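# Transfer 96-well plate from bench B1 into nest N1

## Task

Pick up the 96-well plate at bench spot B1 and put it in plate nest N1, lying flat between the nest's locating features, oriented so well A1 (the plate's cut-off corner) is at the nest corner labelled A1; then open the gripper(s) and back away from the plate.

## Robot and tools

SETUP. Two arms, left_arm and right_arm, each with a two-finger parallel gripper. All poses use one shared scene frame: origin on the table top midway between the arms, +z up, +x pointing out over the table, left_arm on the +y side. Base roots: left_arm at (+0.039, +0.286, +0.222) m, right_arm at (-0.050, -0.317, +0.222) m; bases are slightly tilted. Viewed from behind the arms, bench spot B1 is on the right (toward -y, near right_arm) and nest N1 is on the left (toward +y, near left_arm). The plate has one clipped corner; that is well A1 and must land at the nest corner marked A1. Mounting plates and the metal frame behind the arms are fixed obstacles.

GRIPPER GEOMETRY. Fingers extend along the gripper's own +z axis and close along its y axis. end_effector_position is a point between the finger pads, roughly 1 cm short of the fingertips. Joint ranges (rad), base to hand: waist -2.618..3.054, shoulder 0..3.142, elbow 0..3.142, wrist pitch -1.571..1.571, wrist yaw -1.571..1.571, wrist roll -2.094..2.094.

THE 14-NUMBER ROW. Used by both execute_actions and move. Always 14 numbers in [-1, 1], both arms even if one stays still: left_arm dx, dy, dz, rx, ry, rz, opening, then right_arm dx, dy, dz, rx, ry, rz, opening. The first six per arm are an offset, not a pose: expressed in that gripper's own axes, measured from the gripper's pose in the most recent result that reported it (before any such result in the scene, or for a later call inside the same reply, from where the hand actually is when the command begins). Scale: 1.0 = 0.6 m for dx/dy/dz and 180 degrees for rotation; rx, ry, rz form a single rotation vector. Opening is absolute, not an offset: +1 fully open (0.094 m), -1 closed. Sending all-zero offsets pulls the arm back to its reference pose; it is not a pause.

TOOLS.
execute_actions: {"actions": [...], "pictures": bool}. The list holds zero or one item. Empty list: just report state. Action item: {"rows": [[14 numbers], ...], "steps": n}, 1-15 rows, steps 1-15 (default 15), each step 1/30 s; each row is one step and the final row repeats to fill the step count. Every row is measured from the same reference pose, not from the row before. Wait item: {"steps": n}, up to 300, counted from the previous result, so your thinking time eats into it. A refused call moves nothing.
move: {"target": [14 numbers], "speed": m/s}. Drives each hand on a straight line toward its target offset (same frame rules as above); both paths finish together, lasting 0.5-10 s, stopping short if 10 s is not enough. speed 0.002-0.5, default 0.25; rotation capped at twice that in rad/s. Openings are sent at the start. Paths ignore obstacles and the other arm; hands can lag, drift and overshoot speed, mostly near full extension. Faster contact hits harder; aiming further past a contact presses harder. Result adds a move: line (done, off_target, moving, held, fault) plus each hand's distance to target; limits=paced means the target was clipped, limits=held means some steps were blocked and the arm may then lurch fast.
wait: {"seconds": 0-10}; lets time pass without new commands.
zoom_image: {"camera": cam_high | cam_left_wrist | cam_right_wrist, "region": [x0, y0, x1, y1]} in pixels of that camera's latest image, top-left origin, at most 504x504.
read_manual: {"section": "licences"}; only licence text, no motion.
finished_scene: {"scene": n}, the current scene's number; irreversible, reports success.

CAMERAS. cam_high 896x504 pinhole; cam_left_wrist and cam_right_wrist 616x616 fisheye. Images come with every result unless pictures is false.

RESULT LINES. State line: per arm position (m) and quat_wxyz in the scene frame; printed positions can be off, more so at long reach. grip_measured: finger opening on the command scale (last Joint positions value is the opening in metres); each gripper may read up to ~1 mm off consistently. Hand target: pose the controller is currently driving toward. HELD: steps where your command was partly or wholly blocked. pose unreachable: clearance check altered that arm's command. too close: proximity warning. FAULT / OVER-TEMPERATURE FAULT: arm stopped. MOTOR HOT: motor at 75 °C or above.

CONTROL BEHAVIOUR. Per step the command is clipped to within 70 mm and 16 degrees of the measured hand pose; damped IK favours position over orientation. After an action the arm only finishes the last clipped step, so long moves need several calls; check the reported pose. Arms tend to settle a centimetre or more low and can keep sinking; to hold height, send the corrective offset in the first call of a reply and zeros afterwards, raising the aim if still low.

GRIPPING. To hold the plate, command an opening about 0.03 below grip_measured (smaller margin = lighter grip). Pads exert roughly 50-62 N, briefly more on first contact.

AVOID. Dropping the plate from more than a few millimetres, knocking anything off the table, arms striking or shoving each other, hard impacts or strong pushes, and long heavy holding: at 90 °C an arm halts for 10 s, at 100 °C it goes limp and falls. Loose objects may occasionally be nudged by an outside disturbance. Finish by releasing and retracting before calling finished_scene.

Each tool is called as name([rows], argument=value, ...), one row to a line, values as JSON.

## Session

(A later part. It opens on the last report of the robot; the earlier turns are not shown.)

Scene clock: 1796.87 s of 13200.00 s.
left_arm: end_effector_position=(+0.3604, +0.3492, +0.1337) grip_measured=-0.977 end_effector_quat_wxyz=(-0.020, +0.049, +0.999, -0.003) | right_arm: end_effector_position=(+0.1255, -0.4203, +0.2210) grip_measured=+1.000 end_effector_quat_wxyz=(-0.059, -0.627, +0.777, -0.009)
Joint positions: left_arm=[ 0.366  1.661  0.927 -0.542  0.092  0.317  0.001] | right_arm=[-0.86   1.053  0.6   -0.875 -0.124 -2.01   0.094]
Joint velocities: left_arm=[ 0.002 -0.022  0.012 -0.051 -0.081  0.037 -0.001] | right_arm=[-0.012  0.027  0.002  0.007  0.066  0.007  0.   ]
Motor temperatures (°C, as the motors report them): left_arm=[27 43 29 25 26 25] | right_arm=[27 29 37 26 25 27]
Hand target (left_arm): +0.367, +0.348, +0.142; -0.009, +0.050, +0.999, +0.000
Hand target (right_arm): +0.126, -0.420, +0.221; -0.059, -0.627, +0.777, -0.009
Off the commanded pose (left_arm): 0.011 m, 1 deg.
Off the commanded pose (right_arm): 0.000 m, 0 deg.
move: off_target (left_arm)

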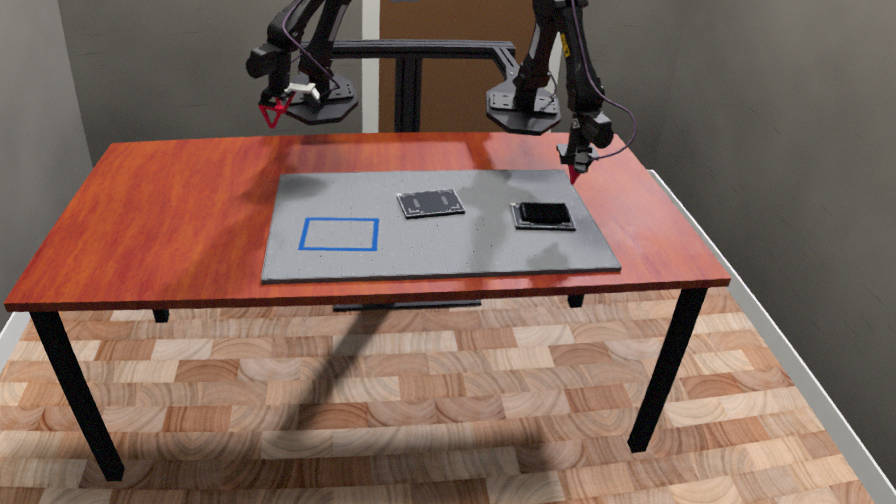

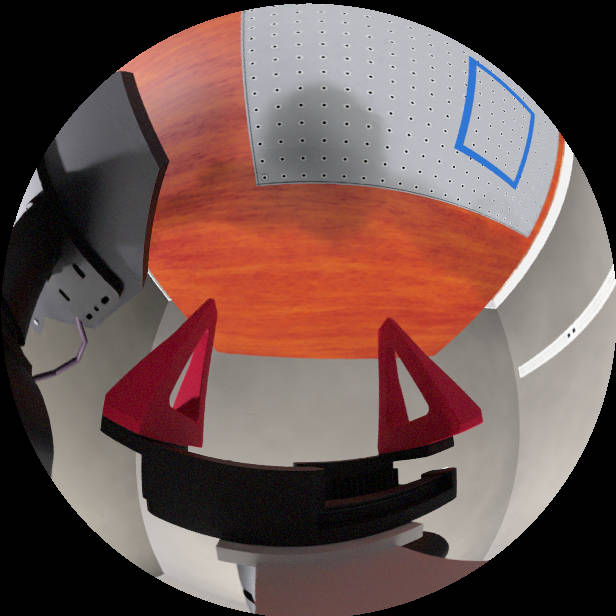

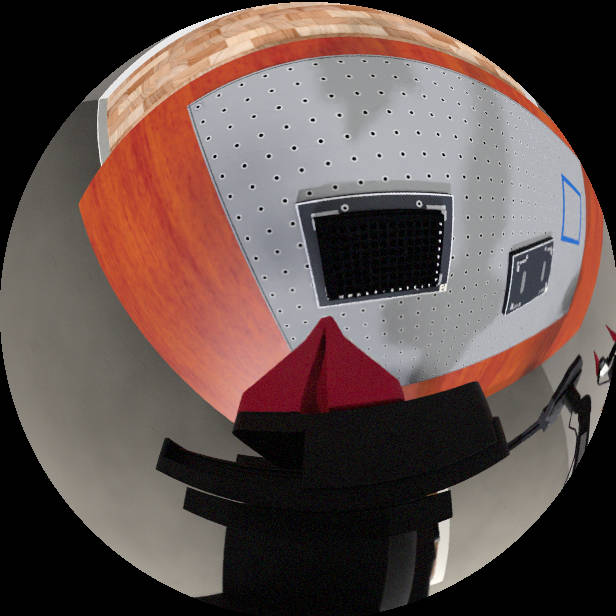

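move(target=[-0.0225, 0.031, 0.151, -0.0026, -0.0126, 0.0021, -1, 0, 0, 0, 0, 0, 0, 1], speed=0.06)

Scene clock: 1878.23 s of 13200.00 s.
left_arm: end_effector_position=(+0.3633, +0.3619, +0.0415) grip_measured=-0.977 end_effector_quat_wxyz=(-0.015, +0.053, +0.998, -0.000) | right_arm: end_effector_position=(+0.1255, -0.4203, +0.2210) grip_measured=+1.000 end_effector_quat_wxyz=(-0.059, -0.627, +0.777, -0.009)
Joint positions: left_arm=[ 0.373  1.989  0.927 -0.203  0.092  0.331  0.001] | right_arm=[-0.86   1.053  0.6   -0.875 -0.124 -2.01   0.094]
Joint velocities: left_arm=[ 0.007 -0.012 -0.002  0.066  0.037  0.022  0.001] | right_arm=[ 0.012 -0.007 -0.012 -0.022 -0.007  0.022  0.   ]
Motor temperatures (°C, as the motors report them): left_arm=[26 43 31 25 26 25] | right_arm=[27 29 36 26 25 27]
Hand target (left_arm): +0.371, +0.366, +0.043; -0.000, +0.053, +0.999, +0.001
Hand target (right_arm): +0.126, -0.420, +0.221; -0.059, -0.627, +0.777, -0.009
Off the commanded pose (left_arm): 0.010 m, 2 deg.
Off the commanded pose (right_arm): 0.000 m, 0 deg.
After step 90, 76.33 s passed at rest.
move: done

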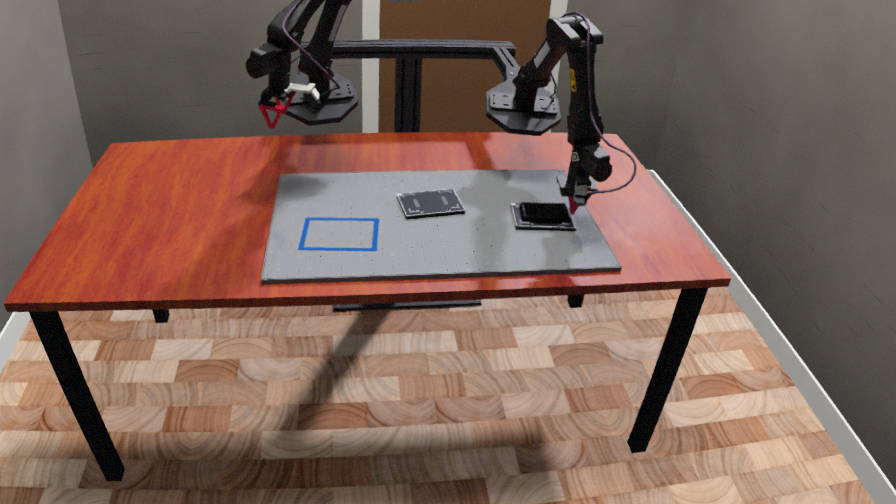

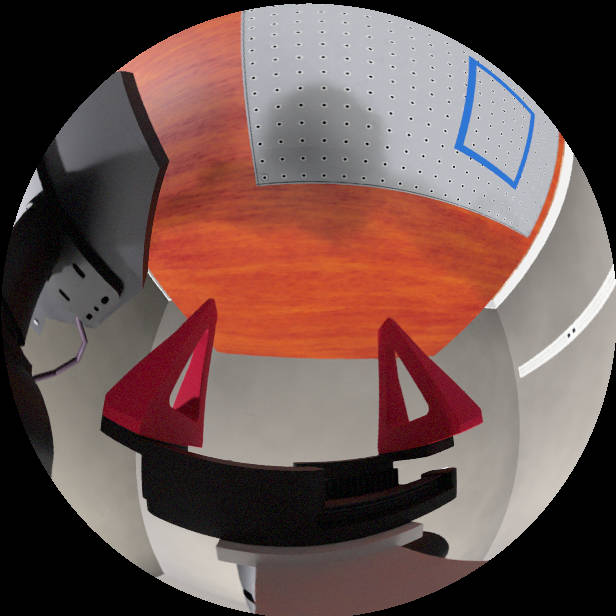

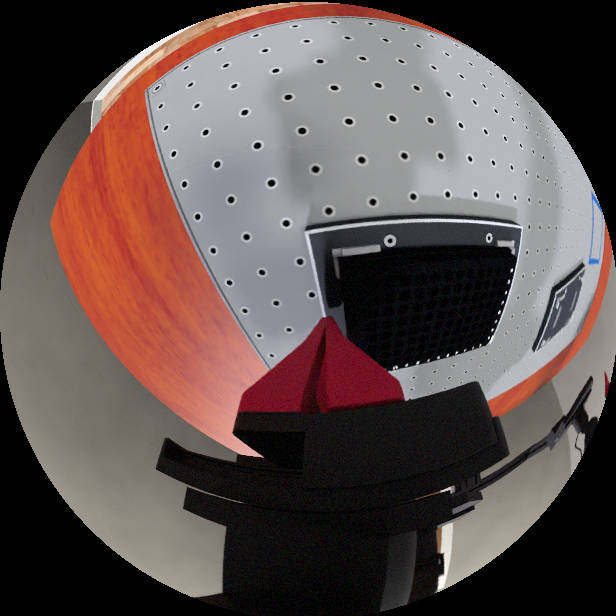

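move(target=[-0.0089, -0.0257, -0.0027, -0.0005, -0.0096, -0.0004, -1, 0, 0, 0, 0, 0, 0, 1], speed=0.008)

Scene clock: 1896.93 s of 13200.00 s.
left_arm: end_effector_position=(+0.3640, +0.3501, +0.0390) grip_measured=-0.977 end_effector_quat_wxyz=(-0.012, +0.051, +0.999, -0.000) | right_arm: end_effector_position=(+0.1255, -0.4203, +0.2210) grip_measured=+1.000 end_effector_quat_wxyz=(-0.059, -0.627, +0.777, -0.009)
Joint positions: left_arm=[ 0.337  1.989  0.913 -0.181  0.083  0.291  0.001] | right_arm=[-0.86   1.053  0.6   -0.875 -0.124 -2.01   0.094]
Joint velocities: left_arm=[-0.017 -0.002  0.002  0.022 -0.022  0.037 -0.   ] | right_arm=[-0.002 -0.002 -0.007 -0.037  0.125  0.051  0.   ]
Motor temperatures (°C, as the motors report them): left_arm=[27 42 30 25 26 25] | right_arm=[27 29 36 26 25 27]
Hand target (left_arm): +0.367, +0.346, +0.043; +0.000, +0.053, +0.999, -0.000
Hand target (right_arm): +0.126, -0.420, +0.221; -0.059, -0.627, +0.777, -0.009
Off the commanded pose (left_arm): 0.006 m, 1 deg.
Off the commanded pose (right_arm): 0.000 m, 0 deg.
After step 90, 13.43 s passed at rest.
move: done

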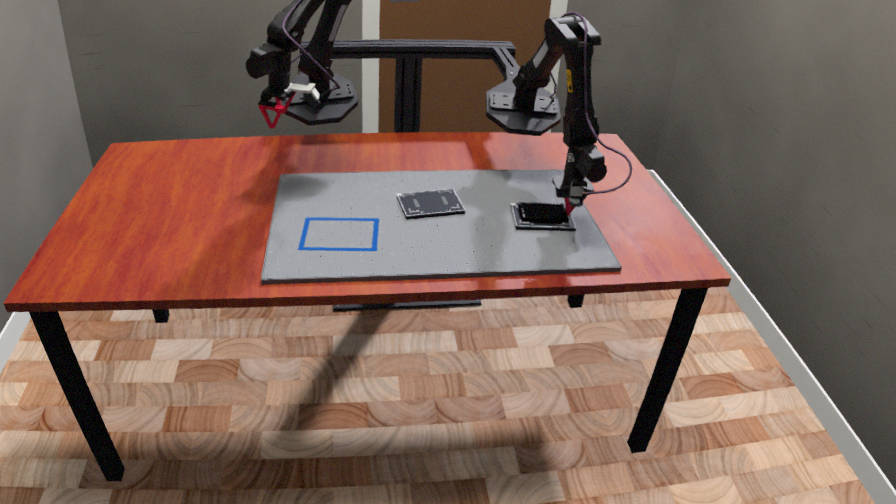

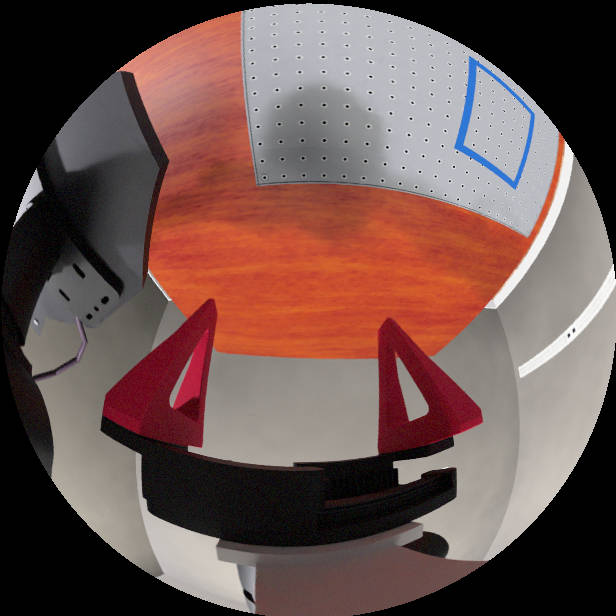

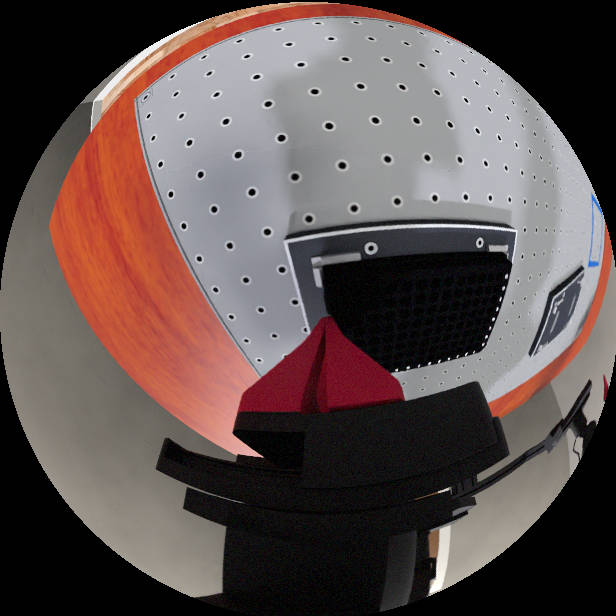

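zoom_image(camera="cam_right_wrist", region=[280, 215, 530, 390])

zoom_image(camera="cam_high", region=[505, 190, 585, 240])

Region (280, 215, 530, 390) of cam_right_wrist's 616x616 image, scaled by 2.016, with more detail than that image has; it fills the top 353 rows of this view, and the rest is white.

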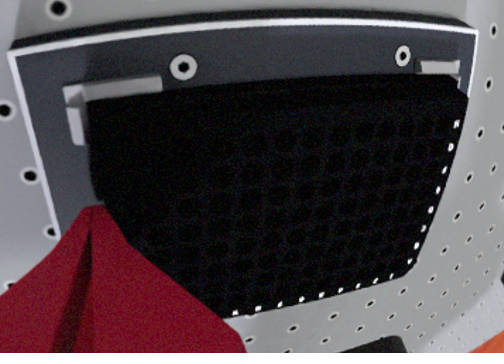

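Region (505, 190, 585, 240) of cam_high's 896x504 image, scaled by 6.300, with more detail than that image has; it fills the top 315 rows of this view, and the rest is white.

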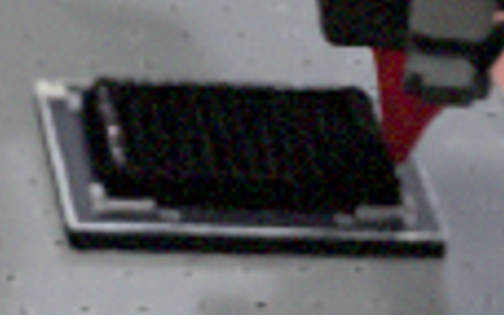

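move(target=[0, 0.014, -0.004, 0, 0, 0, -1, 0, 0, 0, 0, 0, 0, 1], speed=0.03)

move(target=[0, 0, -0.18, 0, 0, 0, -1, 0, 0, 0, 0, 0, 0, 1], speed=0.12)

Scene clock: 1912.70 s of 13200.00 s.
left_arm: end_effector_position=(+0.3625, +0.3557, +0.0394) grip_measured=-0.977 end_effector_quat_wxyz=(-0.013, +0.051, +0.999, +0.002) | right_arm: end_effector_position=(+0.1255, -0.4203, +0.2210) grip_measured=+1.000 end_effector_quat_wxyz=(-0.059, -0.627, +0.777, -0.009)
Joint positions: left_arm=[ 0.353  1.989  0.913 -0.183  0.083  0.307  0.001] | right_arm=[-0.86   1.053  0.6   -0.875 -0.124 -2.01   0.094]
Joint velocities: left_arm=[-0.007 -0.012 -0.007  0.051  0.037  0.051  0.002] | right_arm=[-0.002 -0.007 -0.007 -0.095 -0.022 -0.022  0.   ]
Motor temperatures (°C, as the motors report them): left_arm=[26 43 30 25 26 25] | right_arm=[27 29 36 26 25 27]
Hand target (left_arm): +0.365, +0.358, +0.041; -0.011, +0.051, +0.999, -0.000
Hand target (right_arm): +0.126, -0.420, +0.221; -0.059, -0.627, +0.777, -0.009
Off the commanded pose (left_arm): 0.004 m, 0 deg.
Off the commanded pose (right_arm): 0.000 m, 0 deg.
After step 90, 12.07 s passed at rest.
move: done

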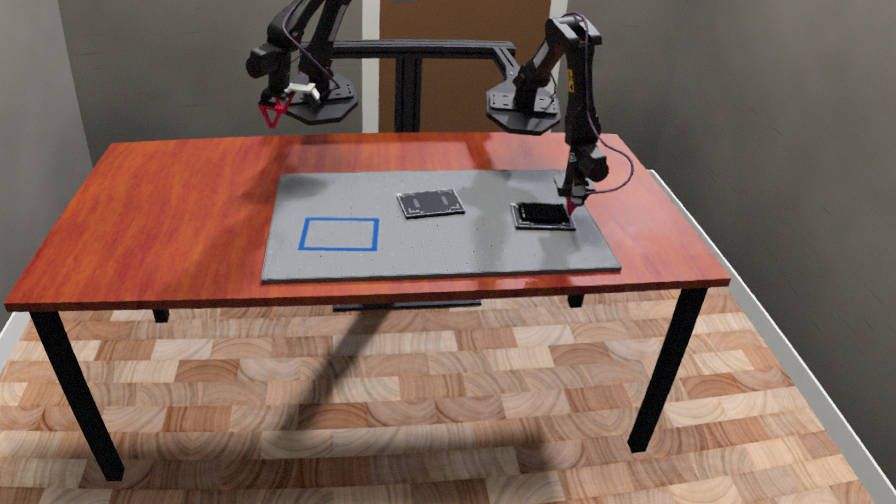

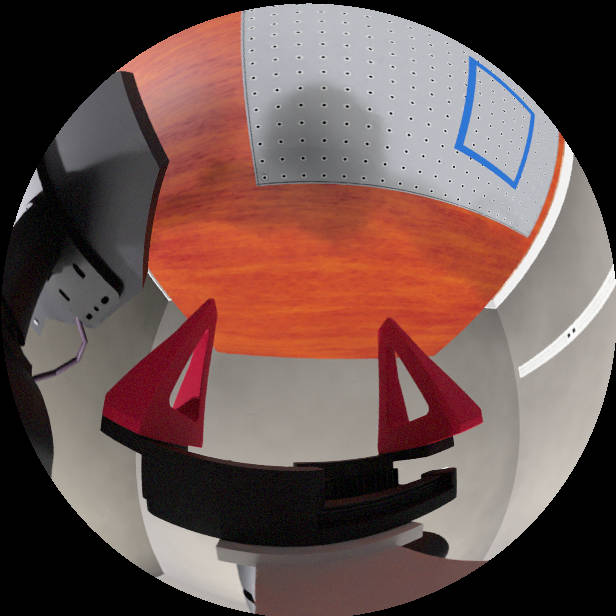

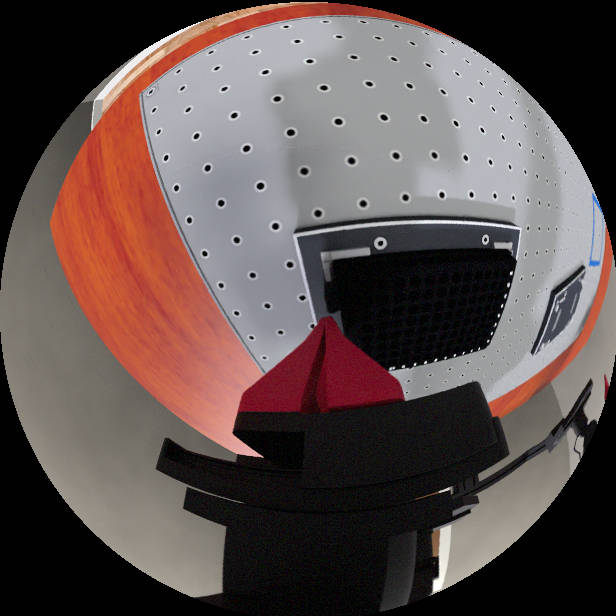

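Scene clock: 1914.20 s of 13200.00 s.
left_arm: end_effector_position=(+0.3523, +0.3511, +0.1361) grip_measured=-0.977 end_effector_quat_wxyz=(-0.033, +0.051, +0.998, -0.001) | right_arm: end_effector_position=(+0.1255, -0.4203, +0.2210) grip_measured=+1.000 end_effector_quat_wxyz=(-0.059, -0.627, +0.777, -0.009)
Joint positions: left_arm=[ 0.372  1.651  0.922 -0.571  0.083  0.329  0.001] | right_arm=[-0.86   1.053  0.6   -0.875 -0.124 -2.01   0.094]
Joint velocities: left_arm=[-0.007 -0.017 -0.002  0.022  0.037  0.007  0.   ] | right_arm=[-0.012 -0.002  0.007  0.022 -0.081  0.007  0.   ]
Motor temperatures (°C, as the motors report them): left_arm=[26 43 30 25 26 25] | right_arm=[27 29 36 26 25 27]
Hand target (left_arm): +0.365, +0.355, +0.148; -0.013, +0.051, +0.999, +0.002
Hand target (right_arm): +0.126, -0.420, +0.221; -0.059, -0.627, +0.777, -0.009
Off the commanded pose (left_arm): 0.018 m, 2 deg.
Off the commanded pose (right_arm): 0.000 m, 0 deg.
move: off_target (left_arm)

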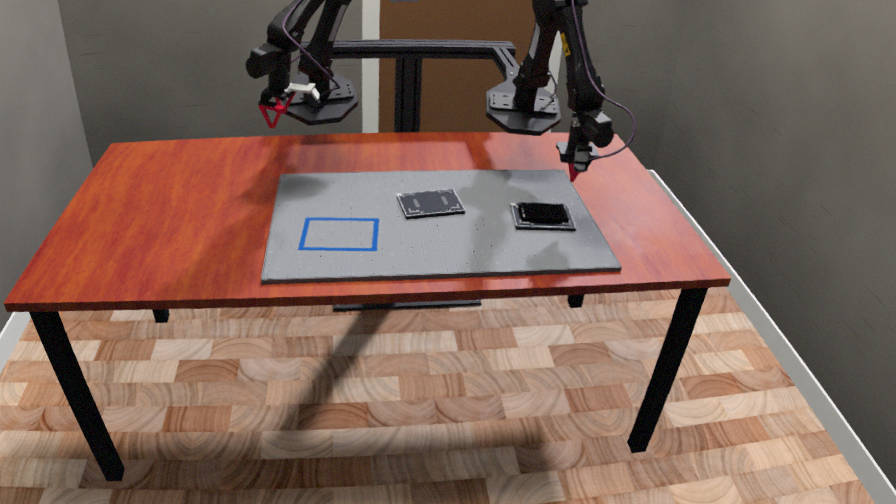

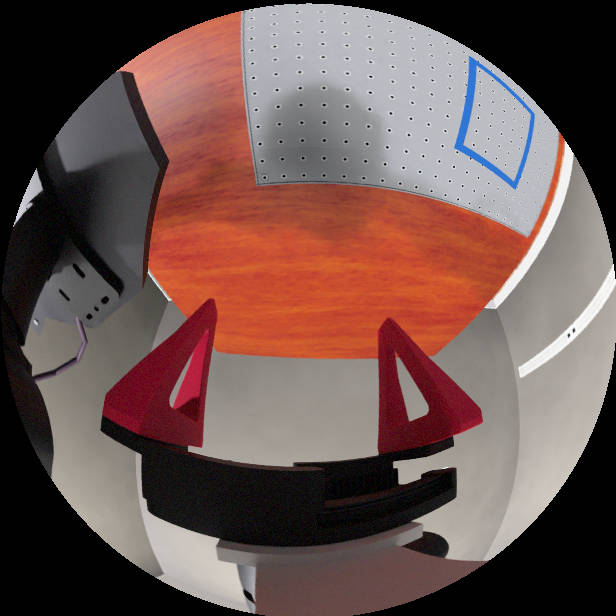

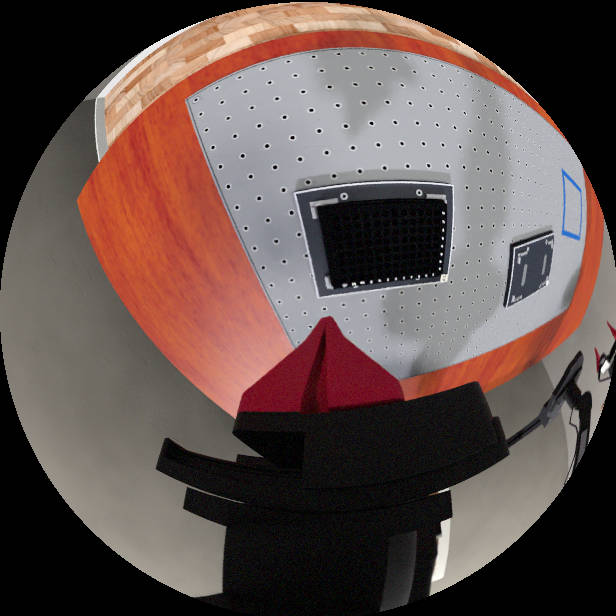

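zoom_image(camera="cam_right_wrist", region=[285, 170, 465, 310])

zoom_image(camera="cam_high", region=[505, 190, 585, 240])

Region (285, 170, 465, 310) of cam_right_wrist's 616x616 image, scaled by 2.800, with more detail than that image has.

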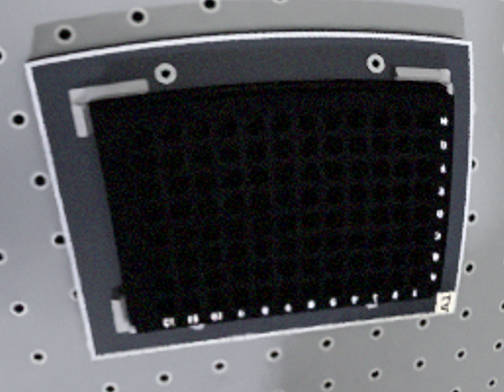

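Region (505, 190, 585, 240) of cam_high's 896x504 image, scaled by 6.300, with more detail than that image has; it fills the top 315 rows of this view, and the rest is white.

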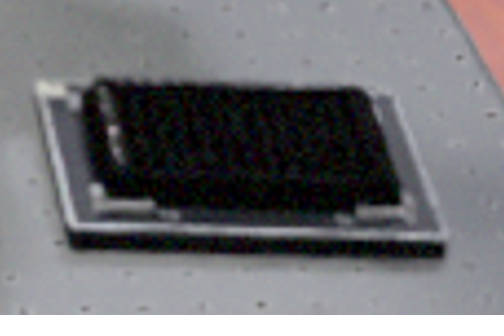

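move(target=[-0.02, -0.19, -0.03, 0, 0, 0, -1, 0, 0, 0, 0, 0, 0, 1], speed=0.2)

Scene clock: 1932.40 s of 13200.00 s.
left_arm: end_effector_position=(+0.3446, +0.2372, +0.1443) grip_measured=-0.977 end_effector_quat_wxyz=(-0.049, +0.054, +0.997, -0.002) | right_arm: end_effector_position=(+0.1255, -0.4203, +0.2210) grip_measured=+1.000 end_effector_quat_wxyz=(-0.059, -0.627, +0.777, -0.009)
Joint positions: left_arm=[-0.038  1.606  0.914 -0.63  -0.024 -0.061  0.001] | right_arm=[-0.86   1.053  0.6   -0.875 -0.124 -2.01   0.094]
Joint velocities: left_arm=[-0.017  0.012 -0.017 -0.022 -0.051  0.007 -0.001] | right_arm=[-0.007  0.002  0.022 -0.007 -0.125  0.007  0.   ]
Motor temperatures (°C, as the motors report them): left_arm=[27 43 31 25 26 25] | right_arm=[27 29 36 26 25 27]
Hand target (left_arm): +0.354, +0.236, +0.153; -0.033, +0.052, +0.998, +0.001
Hand target (right_arm): +0.126, -0.420, +0.221; -0.059, -0.627, +0.777, -0.009
Off the commanded pose (left_arm): 0.013 m, 2 deg.
Off the commanded pose (right_arm): 0.000 m, 0 deg.
After step 90, 14.00 s passed at rest.
move: off_target (left_arm)

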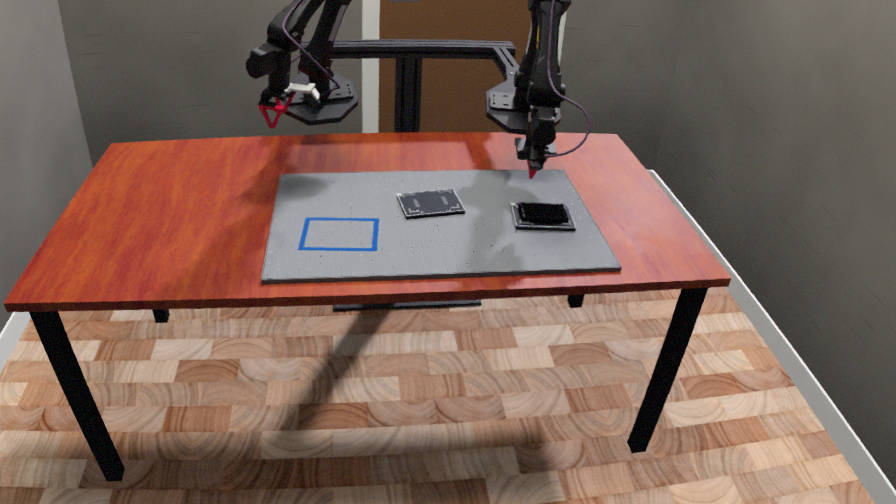

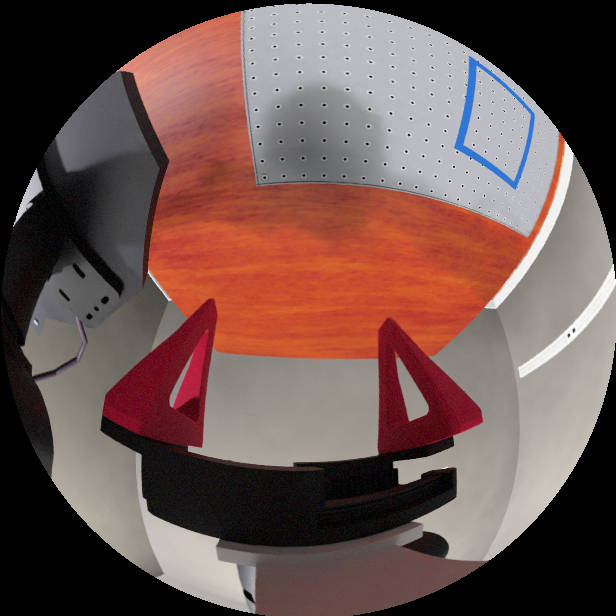

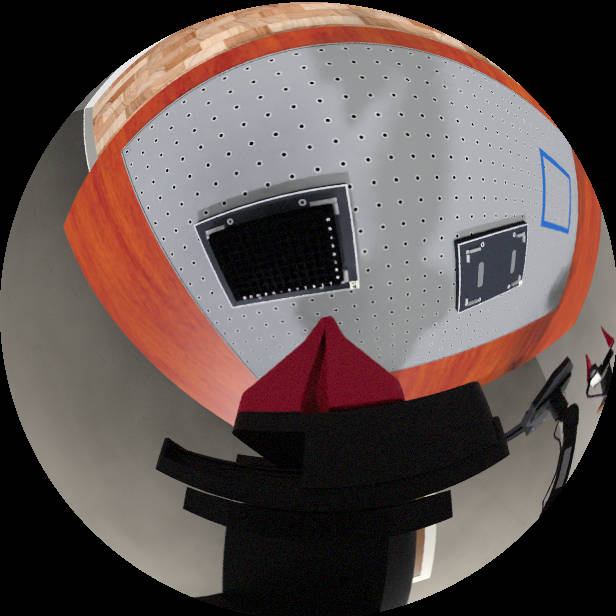

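zoom_image(camera="cam_right_wrist", region=[190, 170, 370, 315])

zoom_image(camera="cam_high", region=[505, 190, 585, 240])

Region (190, 170, 370, 315) of cam_right_wrist's 616x616 image, scaled by 2.800, with more detail than that image has; it fills the top 406 rows of this view, and the rest is white.

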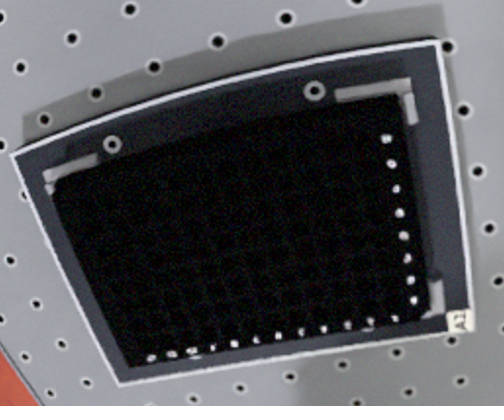

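Region (505, 190, 585, 240) of cam_high's 896x504 image, scaled by 6.300, with more detail than that image has; it fills the top 315 rows of this view, and the rest is white.

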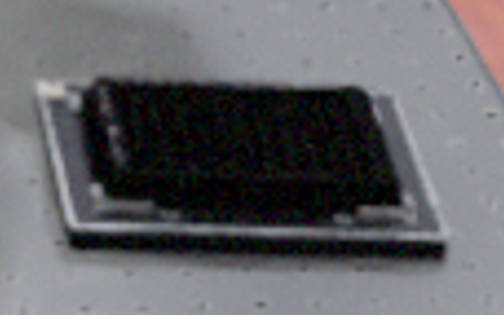

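move(target=[0.14, 0.04, -0.13, 0, 0, 0, 0.5, 0, 0, 0, 0, 0, 0, 1], speed=0.25)

Scene clock: 1953.47 s of 13200.00 s.
left_arm: end_effector_position=(+0.2761, +0.2691, +0.2277) grip_measured=+0.498 end_effector_quat_wxyz=(-0.049, +0.055, +0.997, +0.002) | right_arm: end_effector_position=(+0.1255, -0.4203, +0.2210) grip_measured=+1.000 end_effector_quat_wxyz=(-0.059, -0.627, +0.777, -0.009)
Joint positions: left_arm=[ 0.048  1.141  0.775 -0.956 -0.011  0.024  0.07 ] | right_arm=[-0.86   1.053  0.6   -0.875 -0.124 -2.01   0.094]
Joint velocities: left_arm=[ 0.007  0.017 -0.002 -0.037  0.022 -0.081  0.001] | right_arm=[-0.017  0.002 -0.037  0.095  0.066 -0.037  0.   ]
Motor temperatures (°C, as the motors report them): left_arm=[26 42 31 25 26 25] | right_arm=[27 29 36 26 25 27]
Hand target (left_arm): +0.272, +0.269, +0.230; -0.049, +0.054, +0.997, -0.002
Hand target (right_arm): +0.126, -0.420, +0.221; -0.059, -0.627, +0.777, -0.009
Off the commanded pose (left_arm): 0.005 m, 1 deg.
Off the commanded pose (right_arm): 0.000 m, 0 deg.
After step 90, 16.87 s passed at rest.
move: done

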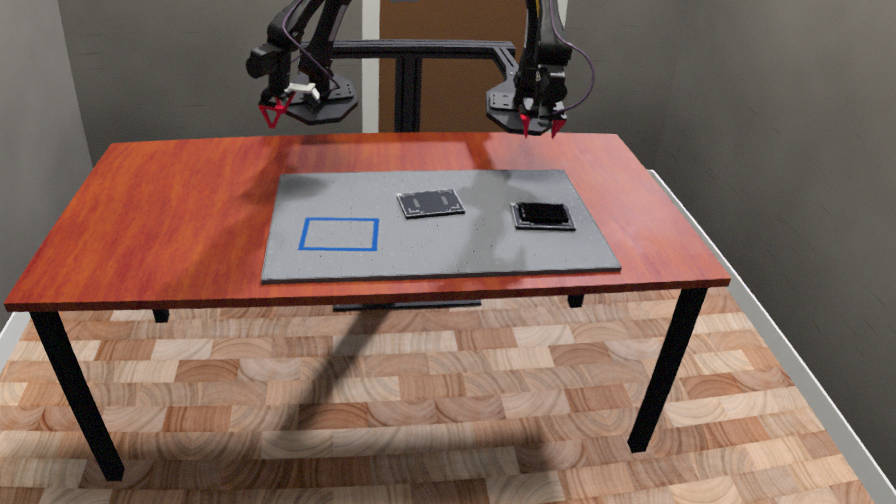

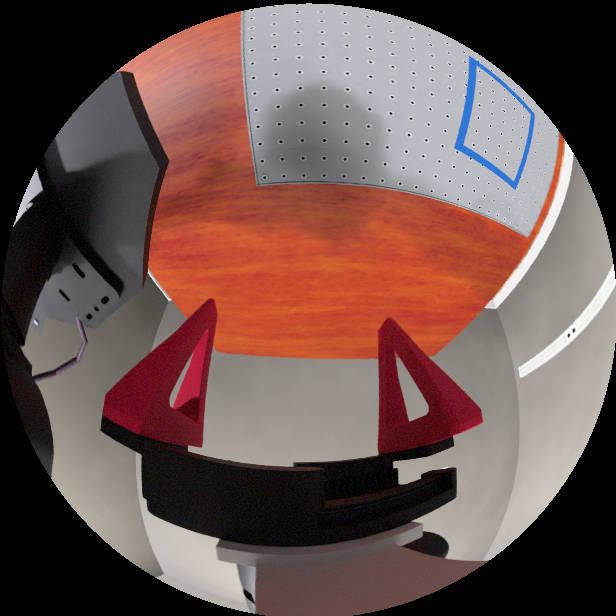

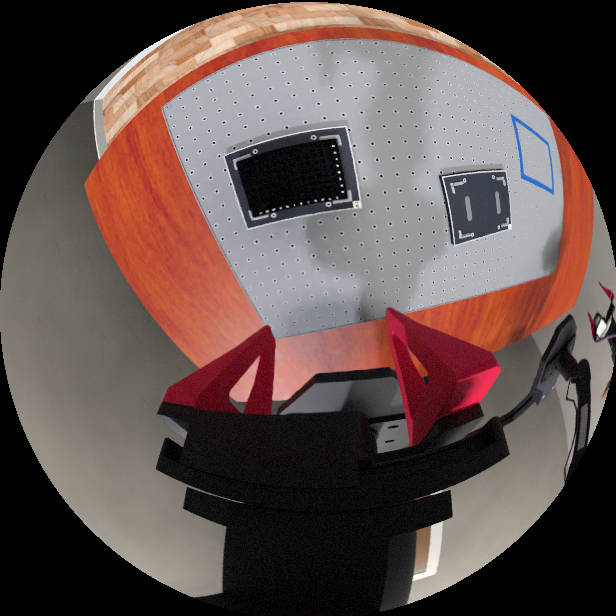

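zoom_image(camera="cam_right_wrist", region=[420, 150, 540, 260])

zoom_image(camera="cam_right_wrist", region=[210, 110, 380, 240])

Region (420, 150, 540, 260) of cam_right_wrist's 616x616 image, scaled by 4.200, with more detail than that image has; it fills the top 462 rows of this view, and the rest is white.

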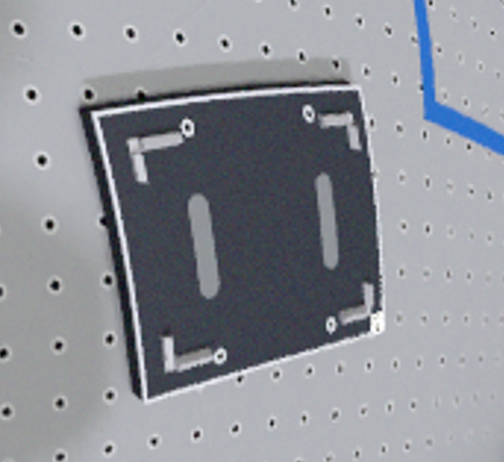

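Region (210, 110, 380, 240) of cam_right_wrist's 616x616 image, scaled by 2.965, with more detail than that image has; it fills the top 385 rows of this view, and the rest is white.

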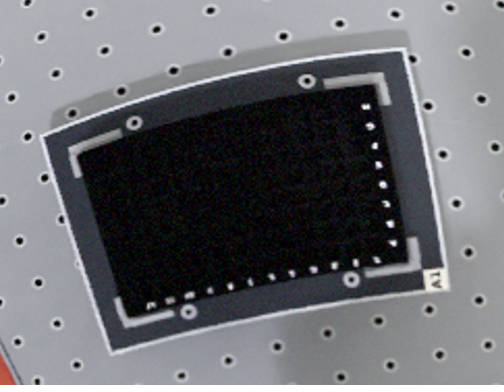

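finished_scene(scene=1)

The scene is finished: the task was done.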